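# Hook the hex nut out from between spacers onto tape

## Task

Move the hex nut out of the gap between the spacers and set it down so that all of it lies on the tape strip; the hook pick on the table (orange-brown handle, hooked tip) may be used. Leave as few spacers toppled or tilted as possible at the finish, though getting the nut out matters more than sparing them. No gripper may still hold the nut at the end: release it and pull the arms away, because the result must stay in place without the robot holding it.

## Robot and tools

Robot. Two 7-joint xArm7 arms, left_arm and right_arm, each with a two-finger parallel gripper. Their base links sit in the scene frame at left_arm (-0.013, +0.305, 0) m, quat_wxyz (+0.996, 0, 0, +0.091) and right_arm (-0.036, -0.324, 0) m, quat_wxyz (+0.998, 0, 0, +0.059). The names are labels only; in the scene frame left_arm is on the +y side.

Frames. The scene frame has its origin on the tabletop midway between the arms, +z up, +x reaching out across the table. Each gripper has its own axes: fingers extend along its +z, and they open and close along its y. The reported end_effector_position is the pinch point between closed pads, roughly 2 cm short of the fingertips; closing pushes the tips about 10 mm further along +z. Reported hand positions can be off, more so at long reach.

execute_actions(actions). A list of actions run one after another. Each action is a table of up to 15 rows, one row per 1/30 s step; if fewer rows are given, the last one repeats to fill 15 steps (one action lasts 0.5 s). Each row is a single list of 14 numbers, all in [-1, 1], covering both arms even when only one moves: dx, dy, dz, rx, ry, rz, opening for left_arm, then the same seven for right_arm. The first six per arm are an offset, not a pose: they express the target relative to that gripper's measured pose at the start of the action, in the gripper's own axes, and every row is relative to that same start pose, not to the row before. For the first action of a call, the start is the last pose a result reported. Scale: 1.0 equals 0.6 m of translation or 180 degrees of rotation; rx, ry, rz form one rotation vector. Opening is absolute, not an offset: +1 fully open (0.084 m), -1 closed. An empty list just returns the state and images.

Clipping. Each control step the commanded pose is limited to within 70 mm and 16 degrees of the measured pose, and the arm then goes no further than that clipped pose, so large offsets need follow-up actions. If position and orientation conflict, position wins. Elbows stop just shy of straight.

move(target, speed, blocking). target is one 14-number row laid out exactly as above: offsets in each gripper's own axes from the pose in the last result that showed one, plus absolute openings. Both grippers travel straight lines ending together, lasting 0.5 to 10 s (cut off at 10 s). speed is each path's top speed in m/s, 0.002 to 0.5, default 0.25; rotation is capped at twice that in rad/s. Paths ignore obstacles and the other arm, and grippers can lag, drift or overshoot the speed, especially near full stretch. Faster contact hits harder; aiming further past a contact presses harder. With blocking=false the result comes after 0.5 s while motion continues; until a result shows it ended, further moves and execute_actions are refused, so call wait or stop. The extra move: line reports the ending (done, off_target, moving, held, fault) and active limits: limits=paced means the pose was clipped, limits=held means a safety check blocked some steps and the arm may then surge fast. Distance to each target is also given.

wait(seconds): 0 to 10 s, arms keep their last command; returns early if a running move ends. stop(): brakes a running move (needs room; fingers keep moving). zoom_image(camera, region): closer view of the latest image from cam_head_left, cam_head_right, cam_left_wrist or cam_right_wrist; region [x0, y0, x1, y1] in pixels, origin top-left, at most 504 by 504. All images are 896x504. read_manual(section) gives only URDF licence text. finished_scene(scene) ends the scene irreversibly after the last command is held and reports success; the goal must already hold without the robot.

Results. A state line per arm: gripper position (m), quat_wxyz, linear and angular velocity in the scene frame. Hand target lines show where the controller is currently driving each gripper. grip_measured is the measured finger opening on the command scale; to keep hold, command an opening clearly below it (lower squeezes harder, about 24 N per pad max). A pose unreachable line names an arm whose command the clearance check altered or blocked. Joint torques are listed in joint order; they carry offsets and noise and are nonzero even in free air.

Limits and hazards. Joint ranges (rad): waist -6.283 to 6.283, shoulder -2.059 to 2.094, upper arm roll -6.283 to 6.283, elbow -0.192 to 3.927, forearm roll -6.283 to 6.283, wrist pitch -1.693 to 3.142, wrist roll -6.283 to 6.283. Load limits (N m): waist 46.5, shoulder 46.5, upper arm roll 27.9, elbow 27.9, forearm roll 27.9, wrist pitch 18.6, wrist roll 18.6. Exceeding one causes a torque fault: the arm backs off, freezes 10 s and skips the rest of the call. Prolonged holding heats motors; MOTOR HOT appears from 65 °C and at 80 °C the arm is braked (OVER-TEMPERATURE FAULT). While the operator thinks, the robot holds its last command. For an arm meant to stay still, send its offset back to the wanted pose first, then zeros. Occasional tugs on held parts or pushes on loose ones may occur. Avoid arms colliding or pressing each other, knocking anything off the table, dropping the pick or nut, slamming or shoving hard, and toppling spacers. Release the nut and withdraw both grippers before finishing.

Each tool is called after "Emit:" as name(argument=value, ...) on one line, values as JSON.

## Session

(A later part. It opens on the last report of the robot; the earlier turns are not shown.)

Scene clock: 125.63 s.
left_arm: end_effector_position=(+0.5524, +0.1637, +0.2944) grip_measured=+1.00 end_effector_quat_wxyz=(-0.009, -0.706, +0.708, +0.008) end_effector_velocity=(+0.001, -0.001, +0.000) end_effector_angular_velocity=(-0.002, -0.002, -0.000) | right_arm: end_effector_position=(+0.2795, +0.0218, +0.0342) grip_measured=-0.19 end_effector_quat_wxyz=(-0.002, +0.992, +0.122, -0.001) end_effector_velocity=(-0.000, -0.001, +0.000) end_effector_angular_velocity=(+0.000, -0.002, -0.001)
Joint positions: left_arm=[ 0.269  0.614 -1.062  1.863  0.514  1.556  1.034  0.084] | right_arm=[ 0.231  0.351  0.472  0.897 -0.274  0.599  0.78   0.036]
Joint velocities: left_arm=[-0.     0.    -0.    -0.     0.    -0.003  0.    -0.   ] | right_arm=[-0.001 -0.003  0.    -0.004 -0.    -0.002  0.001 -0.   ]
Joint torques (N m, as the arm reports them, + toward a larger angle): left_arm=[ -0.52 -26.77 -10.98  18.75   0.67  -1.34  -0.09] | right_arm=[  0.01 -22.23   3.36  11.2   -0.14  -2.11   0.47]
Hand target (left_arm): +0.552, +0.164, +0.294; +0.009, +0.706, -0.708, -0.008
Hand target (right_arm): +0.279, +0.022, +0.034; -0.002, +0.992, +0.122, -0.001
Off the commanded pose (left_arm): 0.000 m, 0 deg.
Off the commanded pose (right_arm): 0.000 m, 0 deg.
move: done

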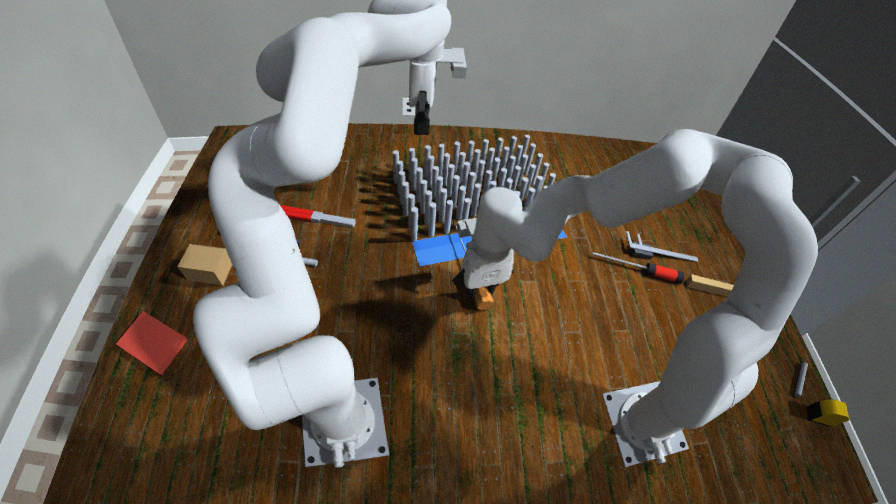

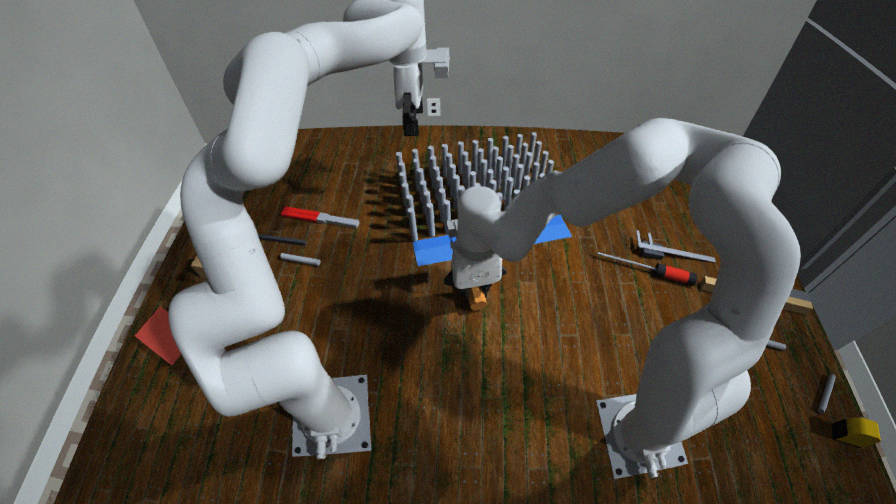

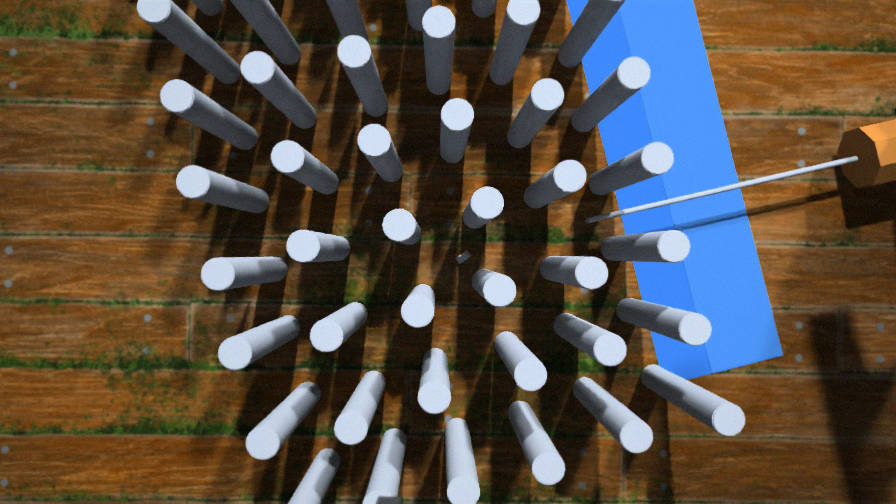

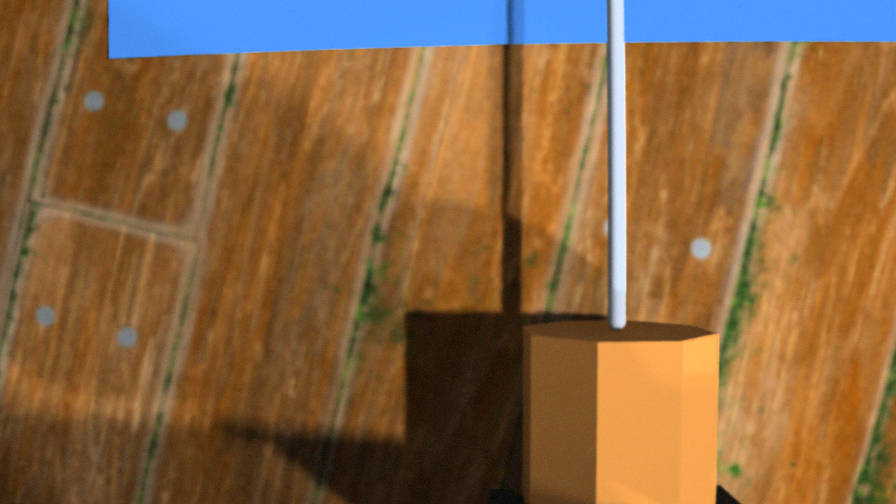

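Emit:
move(target=[0,0,0,0,0,0,1,0.09,-0.003,-0.02,0,0,0,-0.6], speed=0.05)

Emit:
move(target=[0,0,0,0,0,0,1,0.065,-0.004,0,0,0,0,-0.6], speed=0.04)

Emit:
zoom_image(camera="cam_left_wrist", region=[400,200,560,300])

Scene clock: 136.20 s.
left_arm: end_effector_position=(+0.5524, +0.1637, +0.2944) grip_measured=+1.00 end_effector_quat_wxyz=(-0.009, -0.706, +0.708, +0.008) end_effector_velocity=(+0.000, -0.000, +0.000) end_effector_angular_velocity=(-0.001, -0.000, +0.001) | right_arm: end_effector_position=(+0.3312, +0.0368, +0.0460) grip_measured=-0.19 end_effector_quat_wxyz=(-0.002, +0.992, +0.122, -0.001) end_effector_velocity=(+0.001, +0.001, +0.001) end_effector_angular_velocity=(-0.001, -0.001, +0.002)
Joint positions: left_arm=[ 0.269  0.614 -1.062  1.863  0.514  1.556  1.034  0.084] | right_arm=[ 0.226  0.447  0.446  1.09  -0.286  0.702  0.728  0.036]
Joint velocities: left_arm=[ 0.     0.     0.     0.001 -0.001 -0.001 -0.     0.   ] | right_arm=[ 0.001  0.002 -0.     0.006 -0.001  0.004 -0.002 -0.   ]
Joint torques (N m, as the arm reports them, + toward a larger angle): left_arm=[ -1.14 -25.9  -10.74  18.3    0.85  -1.41  -0.04] | right_arm=[ -0.6  -25.49   4.2   11.85  -0.14  -1.93   0.56]
Hand target (left_arm): +0.552, +0.164, +0.294; +0.009, +0.706, -0.708, -0.008
Hand target (right_arm): +0.332, +0.037, +0.046; -0.002, +0.992, +0.122, -0.001
Off the commanded pose (left_arm): 0.000 m, 0 deg.
Off the commanded pose (right_arm): 0.000 m, 0 deg.
move: done

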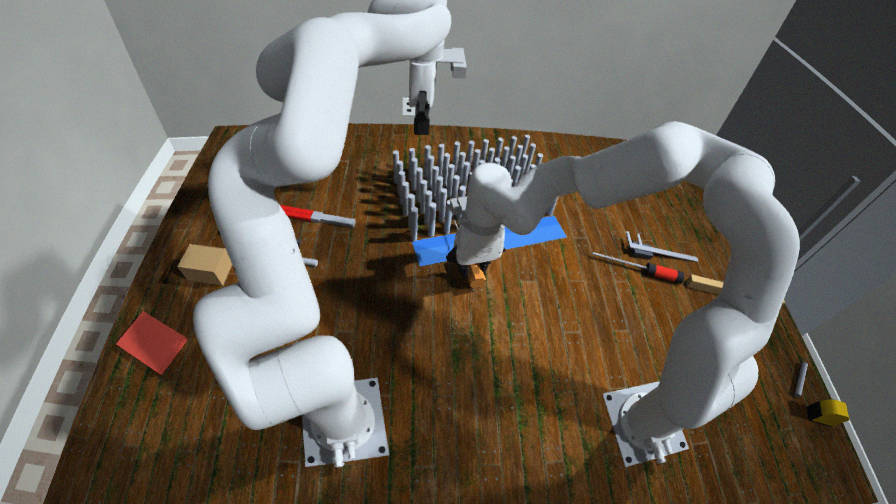

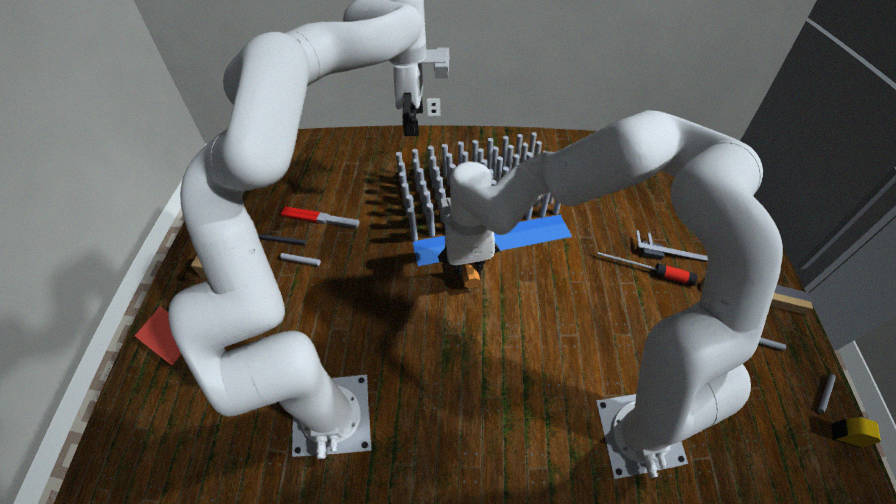

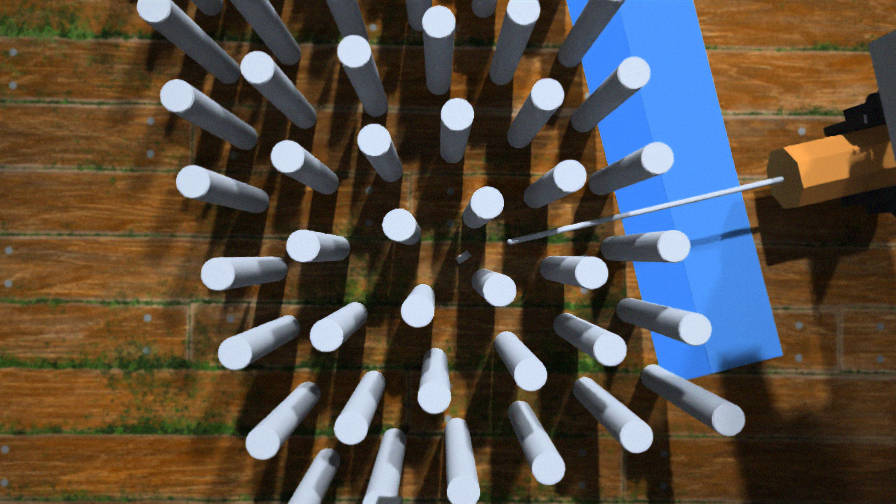

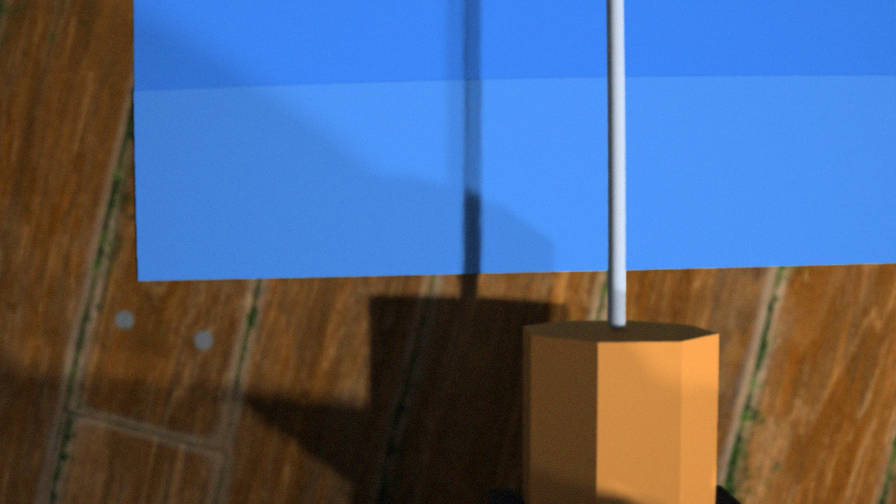

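Scene clock: 137.50 s.
left_arm: end_effector_position=(+0.5524, +0.1637, +0.2944) grip_measured=+1.00 end_effector_quat_wxyz=(-0.009, -0.706, +0.708, +0.008) end_effector_velocity=(+0.000, -0.001, +0.000) end_effector_angular_velocity=(-0.002, -0.001, -0.001) | right_arm: end_effector_position=(+0.3683, +0.0487, +0.0460) grip_measured=-0.19 end_effector_quat_wxyz=(-0.002, +0.992, +0.122, -0.001) end_effector_velocity=(+0.001, +0.001, -0.000) end_effector_angular_velocity=(+0.000, +0.001, +0.001)
Joint positions: left_arm=[ 0.269  0.614 -1.062  1.863  0.514  1.556  1.034  0.084] | right_arm=[ 0.237  0.543  0.422  1.244 -0.304  0.765  0.701  0.036]
Joint velocities: left_arm=[ 0.     0.    -0.001 -0.    -0.001 -0.001 -0.     0.   ] | right_arm=[ 0.001  0.004 -0.     0.006 -0.     0.003 -0.001  0.   ]
Joint torques (N m, as the arm reports them, + toward a larger angle): left_arm=[ -0.48 -26.57 -11.13  18.77   0.79  -1.73  -0.11] | right_arm=[ -0.28 -28.59   4.83  12.2   -0.18  -1.9    0.58]
Hand target (left_arm): +0.552, +0.164, +0.294; +0.009, +0.706, -0.708, -0.008
Hand target (right_arm): +0.369, +0.049, +0.046; -0.002, +0.992, +0.122, -0.001
Off the commanded pose (left_arm): 0.000 m, 0 deg.
Off the commanded pose (right_arm): 0.000 m, 0 deg.
move: done

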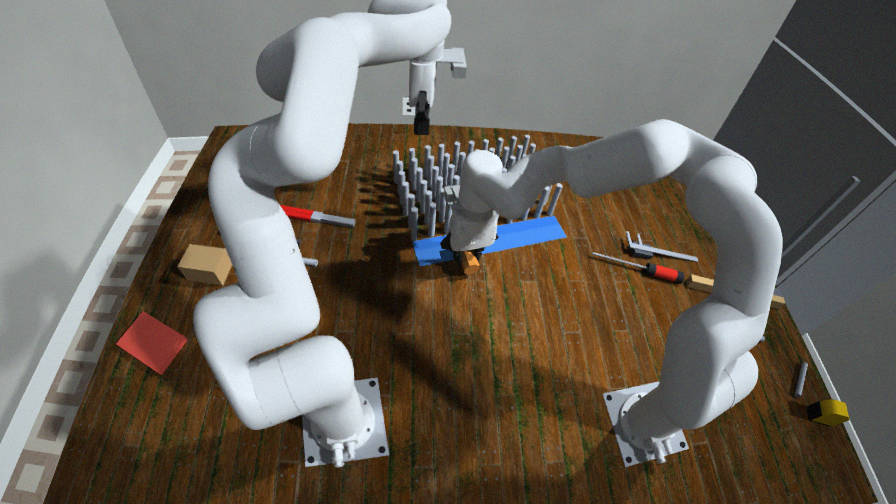

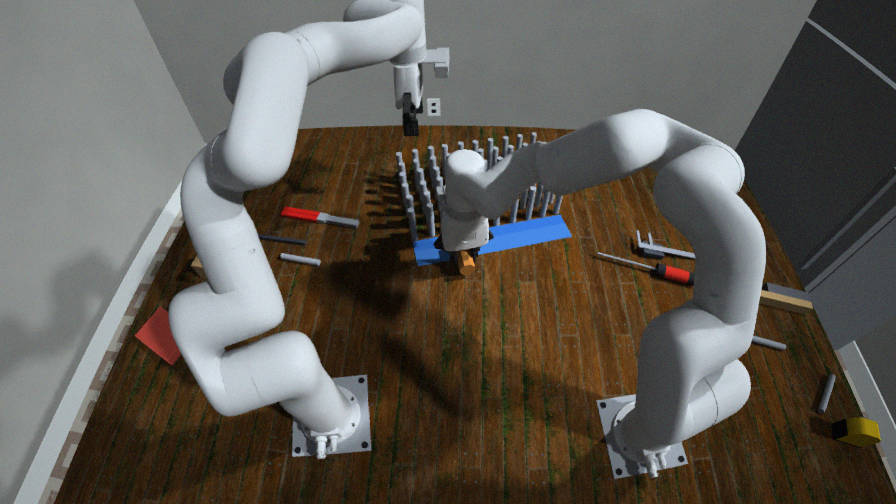

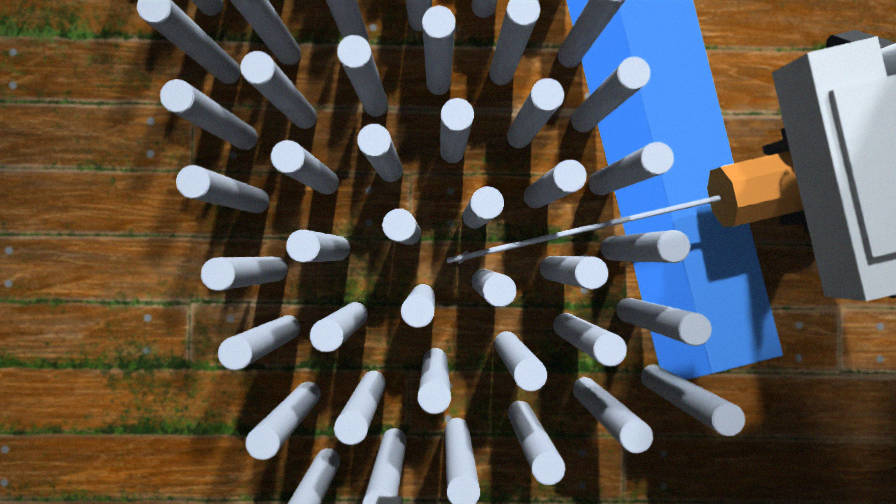

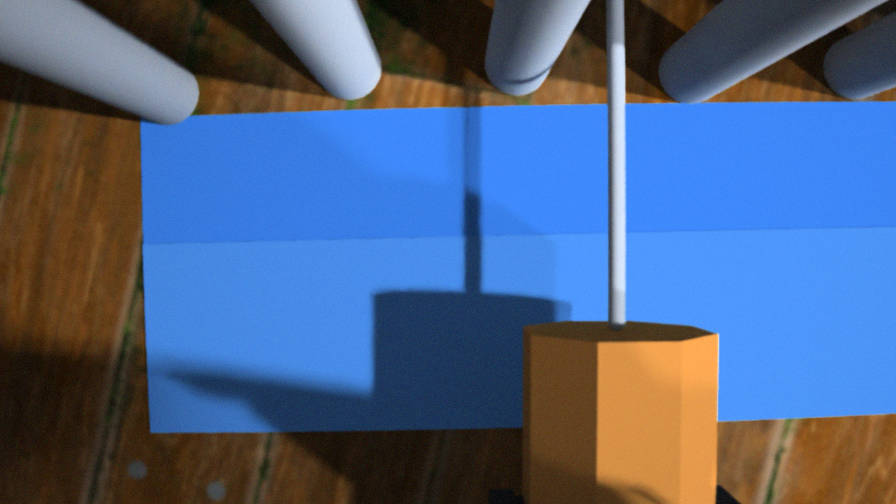

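Region (400, 200, 560, 300) of cam_left_wrist's 896x504 image, scaled by 3.150, with more detail than that image has; it fills the top 315 rows of this view, and the rest is white.

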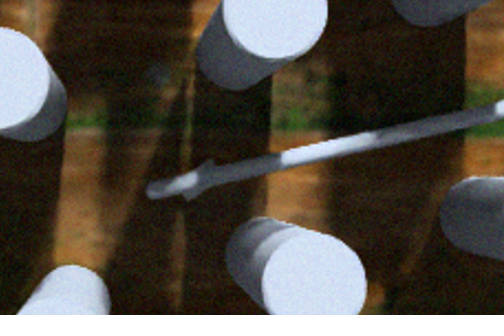

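Emit:
move(target=[0,0,0,0,0,0,1,0,0,0.025,0,0,0,-0.6], speed=0.03)

Emit:
move(target=[0,0,0,0,0,0,1,-0.035,0.002,0,0,0,0,-0.6], speed=0.02)

Emit:
zoom_image(camera="cam_left_wrist", region=[400,200,560,300])

Scene clock: 145.07 s.
left_arm: end_effector_position=(+0.5524, +0.1637, +0.2944) grip_measured=+1.00 end_effector_quat_wxyz=(-0.009, -0.706, +0.708, +0.008) end_effector_velocity=(+0.000, -0.000, -0.000) end_effector_angular_velocity=(-0.001, -0.001, -0.000) | right_arm: end_effector_position=(+0.3684, +0.0489, +0.0314) grip_measured=-0.19 end_effector_quat_wxyz=(-0.002, +0.992, +0.122, -0.001) end_effector_velocity=(-0.000, -0.001, -0.003) end_effector_angular_velocity=(-0.001, +0.002, -0.002)
Joint positions: left_arm=[ 0.269  0.614 -1.062  1.863  0.514  1.556  1.034  0.084] | right_arm=[ 0.246  0.572  0.41   1.242 -0.321  0.734  0.711  0.036]
Joint velocities: left_arm=[ 0.    -0.    -0.    -0.001 -0.001 -0.002 -0.     0.   ] | right_arm=[ 0.     0.004 -0.002 -0.001 -0.001 -0.003  0.001  0.   ]
Joint torques (N m, as the arm reports them, + toward a larger angle): left_arm=[ -0.83 -26.62 -11.17  18.83   1.02  -1.53   0.06] | right_arm=[ -0.34 -28.74   4.65  11.73  -0.04  -1.98   0.24]
Hand target (left_arm): +0.552, +0.164, +0.294; +0.009, +0.706, -0.708, -0.008
Hand target (right_arm): +0.368, +0.049, +0.031; -0.002, +0.992, +0.122, -0.001
Off the commanded pose (left_arm): 0.000 m, 0 deg.
Off the commanded pose (right_arm): 0.001 m, 0 deg.
move: done

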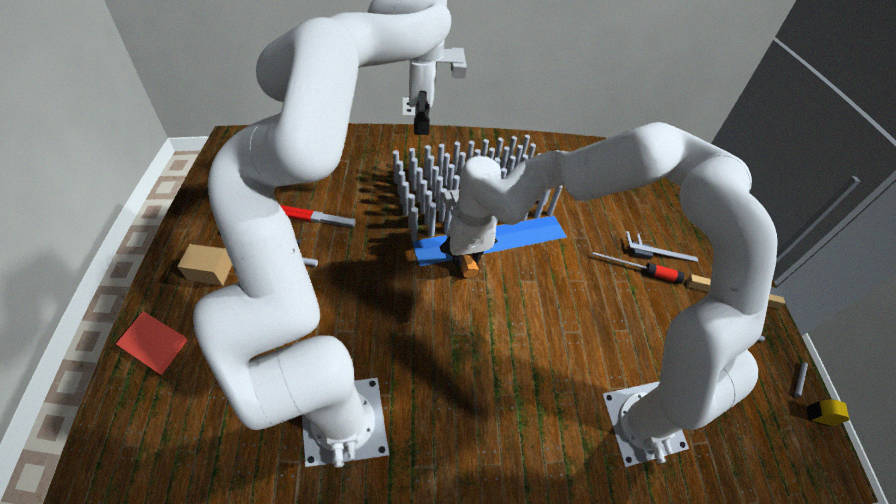

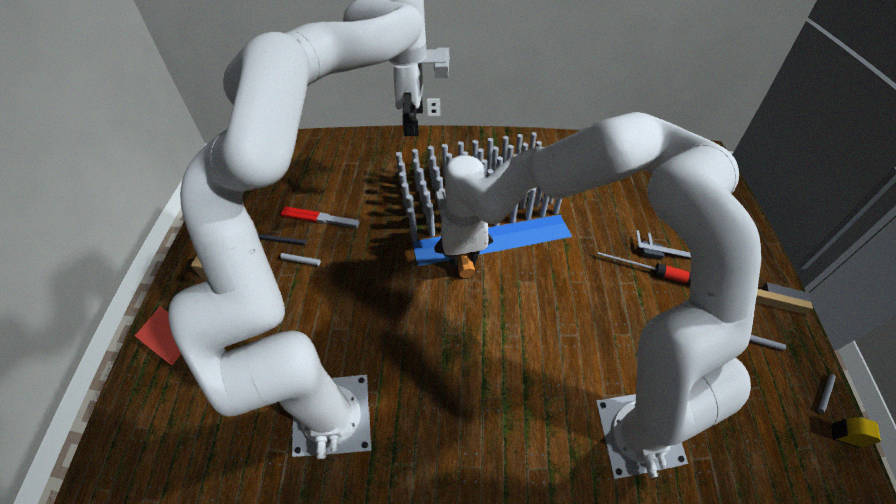

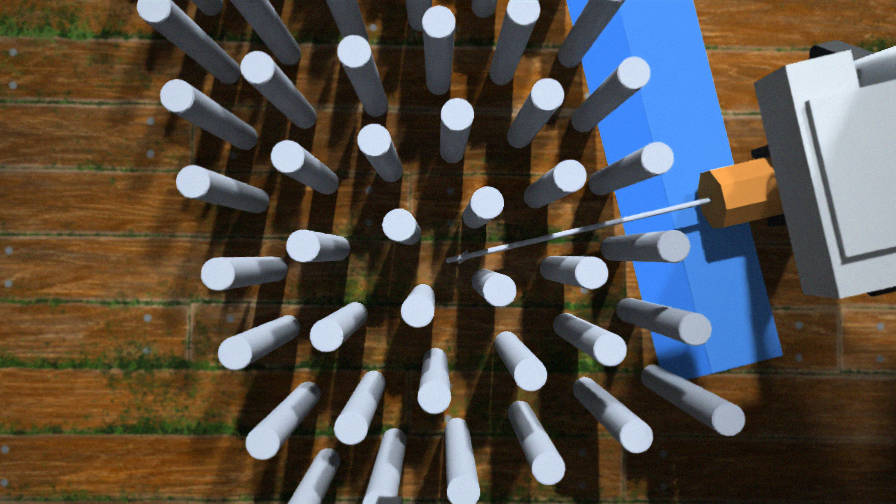

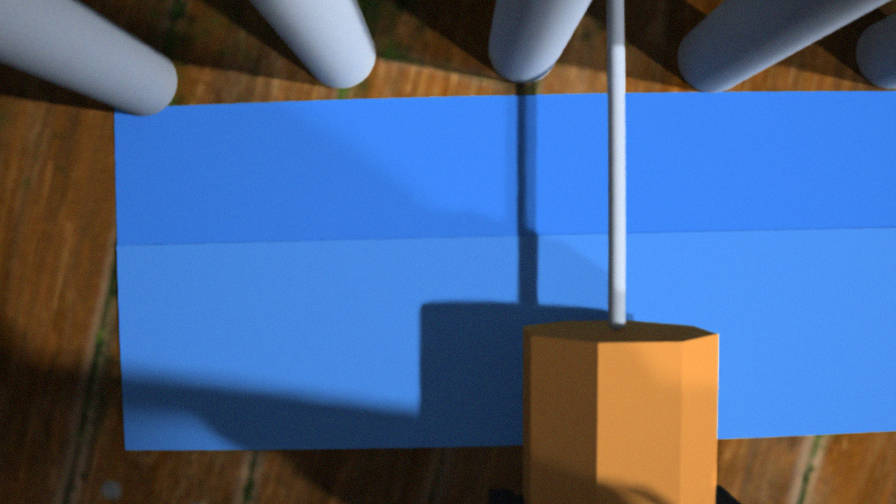

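Scene clock: 146.40 s.
left_arm: end_effector_position=(+0.5524, +0.1637, +0.2944) grip_measured=+1.00 end_effector_quat_wxyz=(-0.009, -0.706, +0.708, +0.008) end_effector_velocity=(+0.000, -0.000, -0.000) end_effector_angular_velocity=(-0.001, -0.002, -0.001) | right_arm: end_effector_position=(+0.3484, +0.0427, +0.0314) grip_measured=-0.19 end_effector_quat_wxyz=(-0.002, +0.992, +0.122, -0.001) end_effector_velocity=(-0.000, -0.000, -0.000) end_effector_angular_velocity=(+0.000, -0.000, -0.000)
Joint positions: left_arm=[ 0.269  0.614 -1.062  1.863  0.514  1.556  1.034  0.084] | right_arm=[ 0.241  0.521  0.421  1.158 -0.315  0.699  0.729  0.036]
Joint velocities: left_arm=[ 0.     0.    -0.    -0.001  0.001 -0.003 -0.     0.   ] | right_arm=[-0.001 -0.001  0.    -0.003  0.    -0.002  0.    -0.   ]
Joint torques (N m, as the arm reports them, + toward a larger angle): left_arm=[ -1.08 -26.84 -10.91  18.81   0.6   -1.06  -0.39] | right_arm=[ -0.33 -26.68   4.53  11.13  -0.13  -1.86   0.39]
Hand target (left_arm): +0.552, +0.164, +0.294; +0.009, +0.706, -0.708, -0.008
Hand target (right_arm): +0.348, +0.043, +0.031; -0.002, +0.992, +0.122, -0.001
Off the commanded pose (left_arm): 0.000 m, 0 deg.
Off the commanded pose (right_arm): 0.000 m, 0 deg.
move: done

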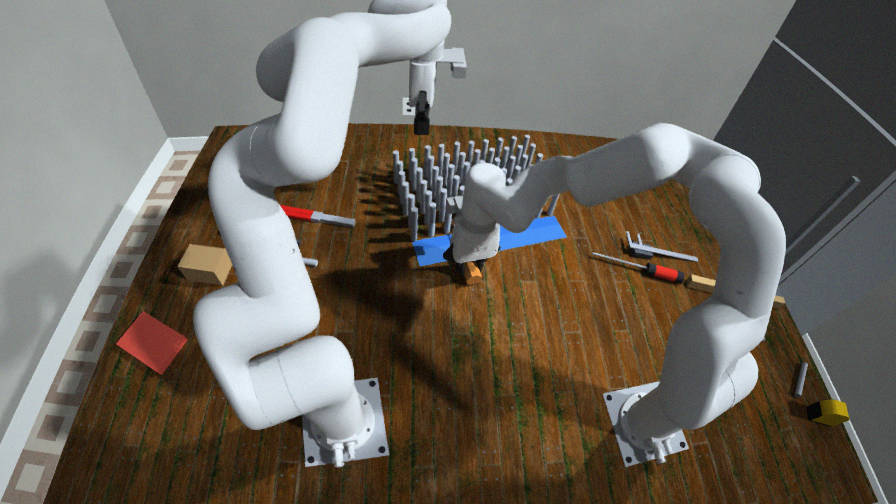

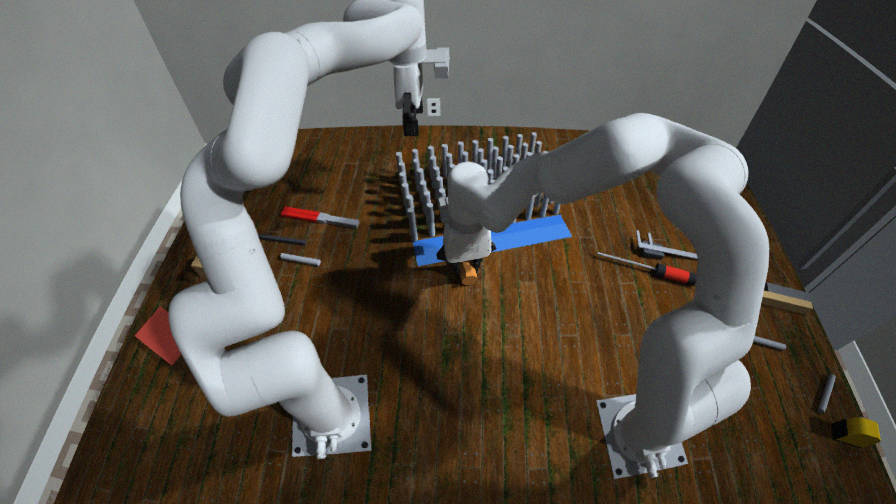

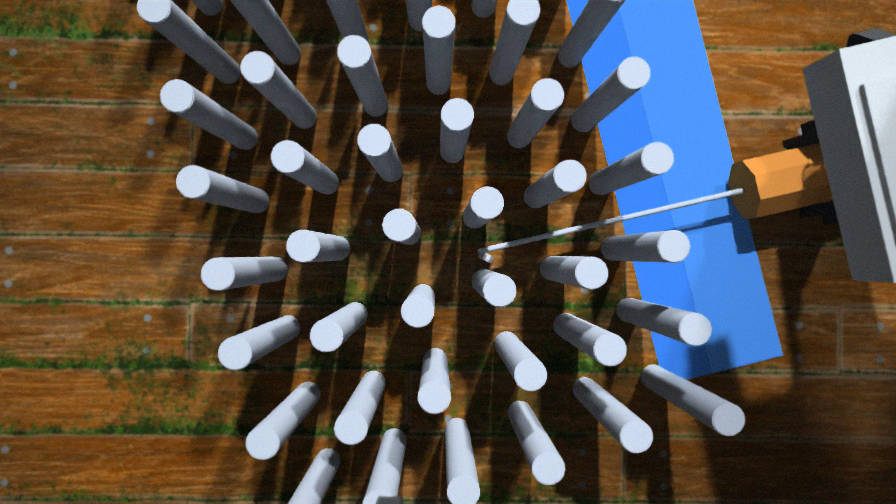

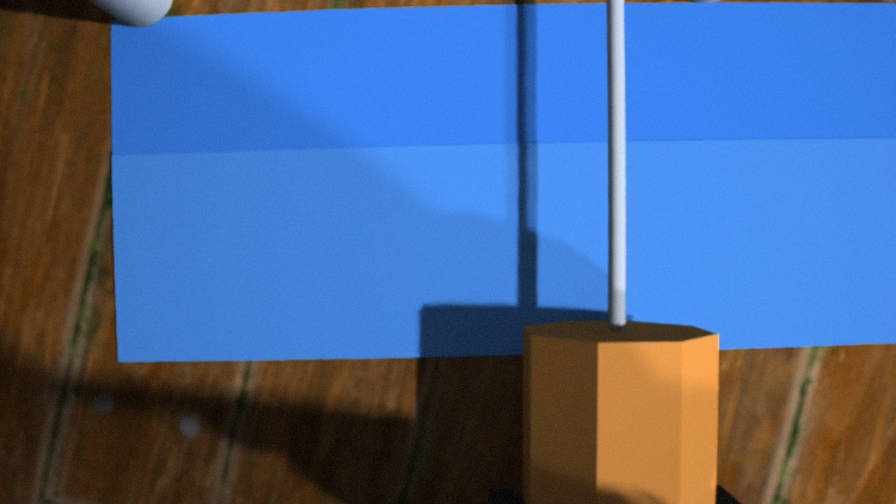

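Region (400, 200, 560, 300) of cam_left_wrist's 896x504 image, scaled by 3.150, with more detail than that image has; it fills the top 315 rows of this view, and the rest is white.

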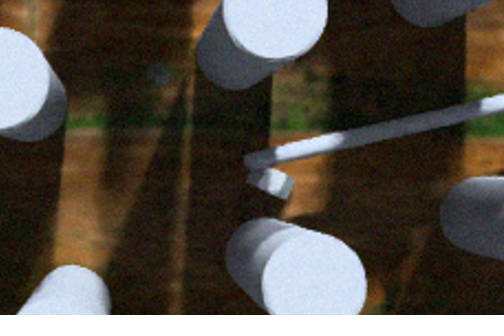

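Emit:
move(target=[0,0,0,0,0,0,1,0,0,-0.016,0,0,0,-0.6], speed=0.03)

Emit:
move(target=[0,0,0,0,0,0,1,0.003,-0.015,0,0,0,0,-0.6], speed=0.02)

Emit:
zoom_image(camera="cam_left_wrist", region=[440,200,640,300])

Scene clock: 158.93 s.
left_arm: end_effector_position=(+0.5524, +0.1637, +0.2944) grip_measured=+1.00 end_effector_quat_wxyz=(-0.009, -0.706, +0.708, +0.008) end_effector_velocity=(+0.000, -0.000, -0.000) end_effector_angular_velocity=(-0.001, -0.001, -0.000) | right_arm: end_effector_position=(+0.3484, +0.0426, +0.0409) grip_measured=-0.19 end_effector_quat_wxyz=(-0.002, +0.992, +0.122, -0.001) end_effector_velocity=(-0.002, -0.001, -0.001) end_effector_angular_velocity=(-0.004, +0.004, +0.002)
Joint positions: left_arm=[ 0.269  0.614 -1.062  1.863  0.514  1.556  1.034  0.084] | right_arm=[ 0.234  0.502  0.43   1.159 -0.303  0.719  0.721  0.036]
Joint velocities: left_arm=[ 0.     0.     0.    -0.    -0.    -0.002  0.    -0.   ] | right_arm=[-0.001 -0.     0.001 -0.002  0.     0.004 -0.002 -0.   ]
Joint torques (N m, as the arm reports them, + toward a larger angle): left_arm=[ -0.61 -27.06 -11.05  18.74   0.83  -1.53  -0.17] | right_arm=[ -0.26 -26.95   4.44  11.73  -0.25  -1.98   0.4 ]
Hand target (left_arm): +0.552, +0.164, +0.294; +0.009, +0.706, -0.708, -0.008
Hand target (right_arm): +0.348, +0.043, +0.041; -0.002, +0.992, +0.122, -0.001
Off the commanded pose (left_arm): 0.000 m, 0 deg.
Off the commanded pose (right_arm): 0.000 m, 0 deg.
move: done

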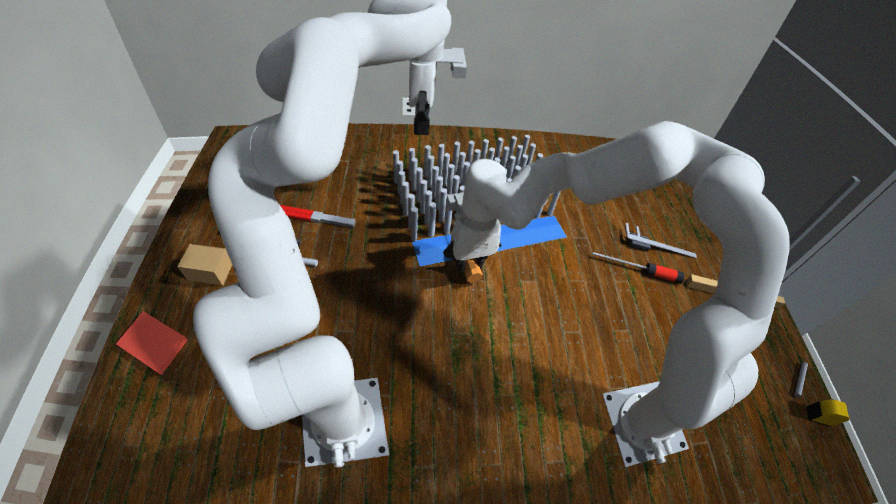

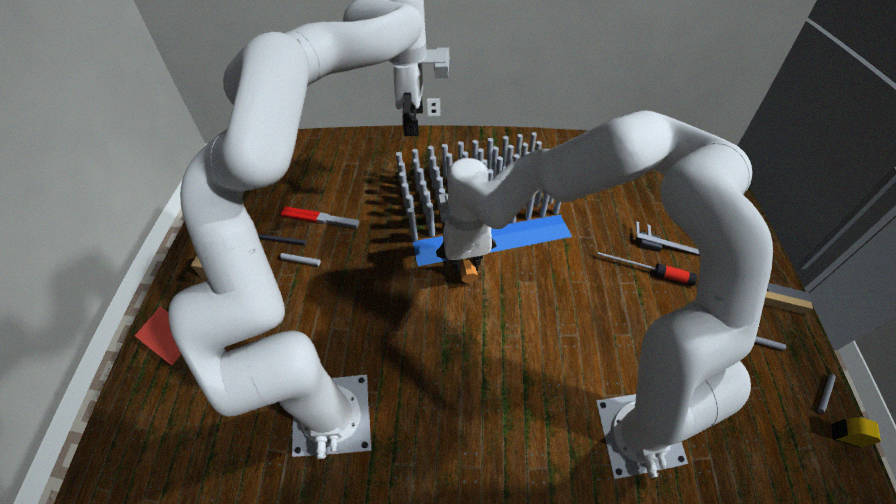

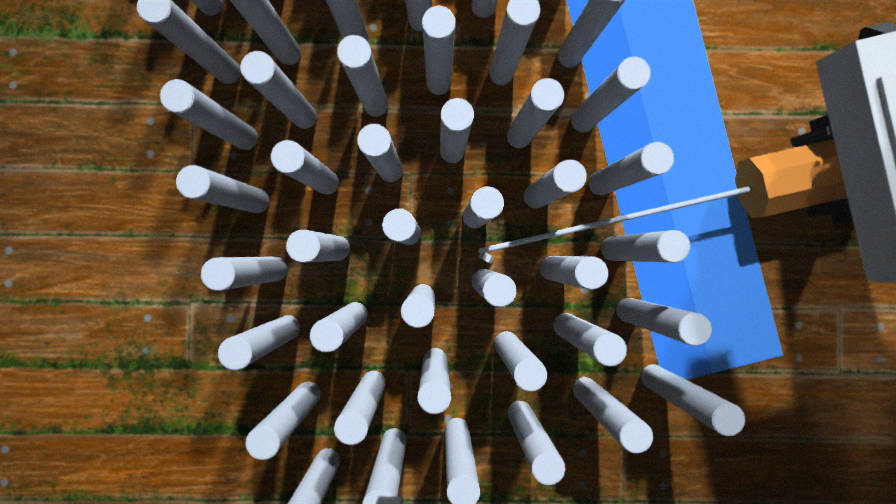

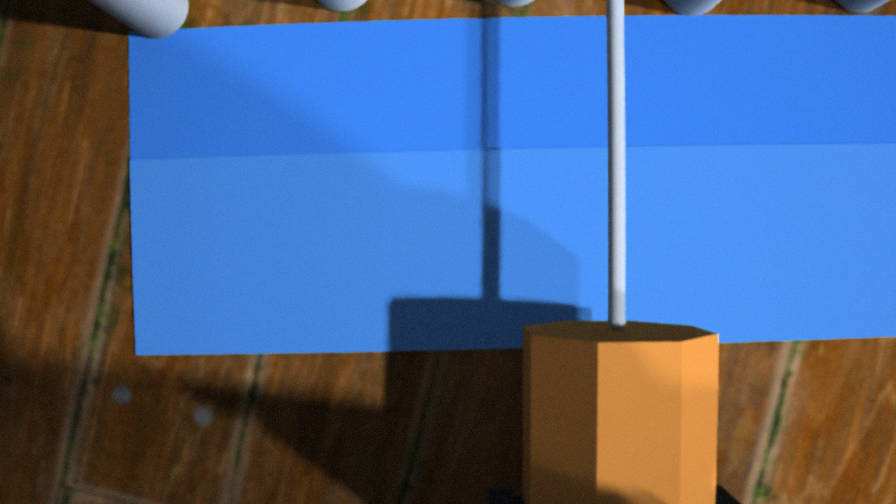

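Scene clock: 159.67 s.
left_arm: end_effector_position=(+0.5524, +0.1637, +0.2944) grip_measured=+1.00 end_effector_quat_wxyz=(-0.009, -0.706, +0.708, +0.008) end_effector_velocity=(-0.000, -0.001, +0.000) end_effector_angular_velocity=(-0.001, -0.000, -0.001) | right_arm: end_effector_position=(+0.3480, +0.0516, +0.0409) grip_measured=-0.19 end_effector_quat_wxyz=(-0.002, +0.992, +0.122, -0.001) end_effector_velocity=(+0.002, -0.001, -0.000) end_effector_angular_velocity=(-0.002, -0.000, -0.004)
Joint positions: left_arm=[ 0.269  0.614 -1.062  1.863  0.514  1.556  1.034  0.084] | right_arm=[ 0.252  0.518  0.429  1.185 -0.308  0.73   0.735  0.036]
Joint velocities: left_arm=[-0.     0.    -0.001 -0.    -0.    -0.001 -0.    -0.   ] | right_arm=[ 0.     0.002 -0.002  0.004 -0.     0.003  0.002 -0.   ]
Joint torques (N m, as the arm reports them, + toward a larger angle): left_arm=[ -0.96 -25.99 -10.87  18.74   0.68  -1.48  -0.49] | right_arm=[ -0.5  -27.88   4.8   11.99  -0.06  -1.93   0.37]
Hand target (left_arm): +0.552, +0.164, +0.294; +0.009, +0.706, -0.708, -0.008
Hand target (right_arm): +0.348, +0.052, +0.041; -0.002, +0.992, +0.122, -0.001
Off the commanded pose (left_arm): 0.000 m, 0 deg.
Off the commanded pose (right_arm): 0.000 m, 0 deg.
move: done

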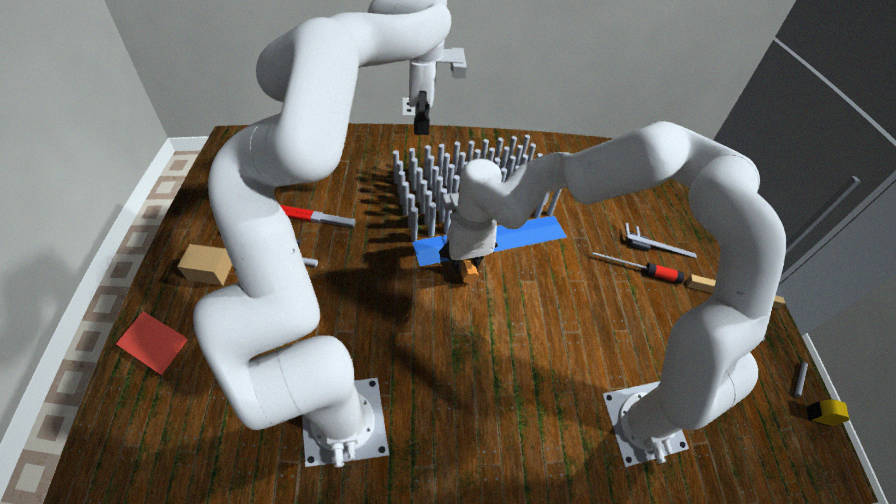

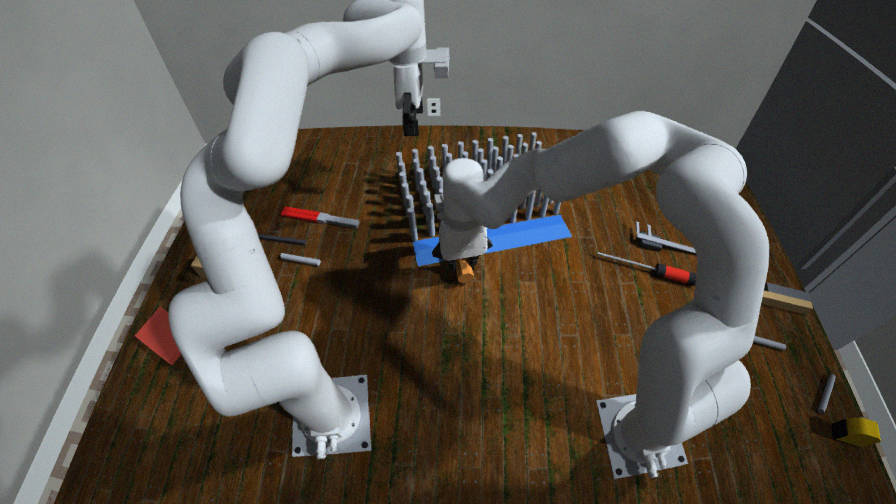

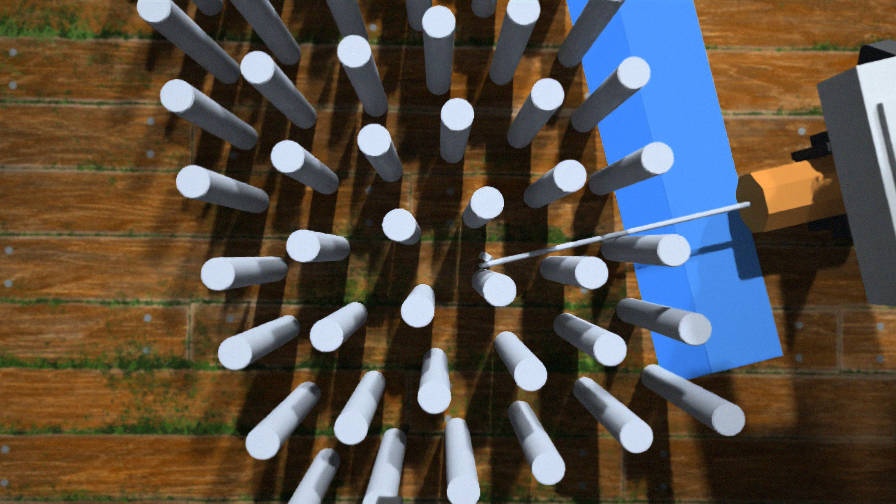

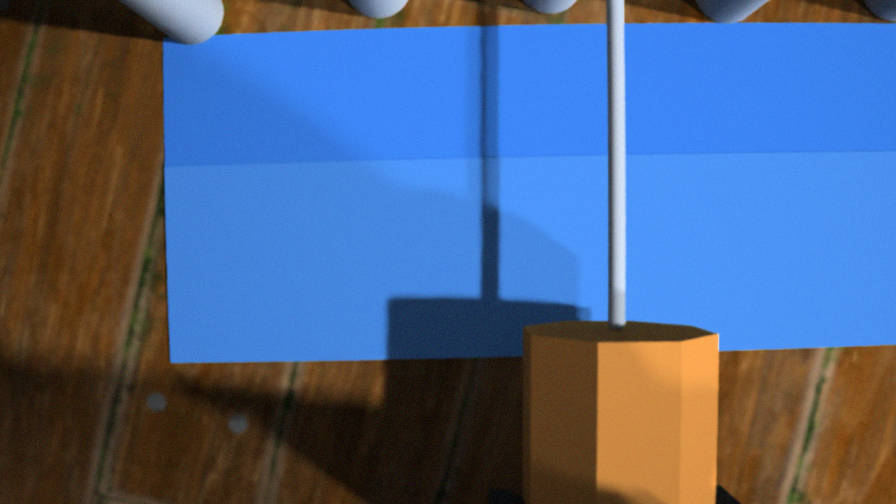

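Region (440, 200, 640, 300) of cam_left_wrist's 896x504 image, scaled by 2.520, with more detail than that image has.

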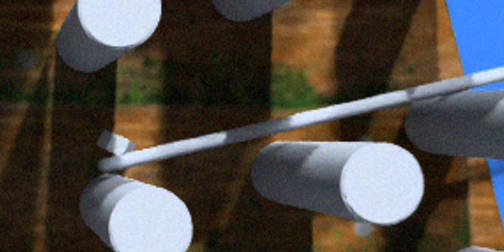

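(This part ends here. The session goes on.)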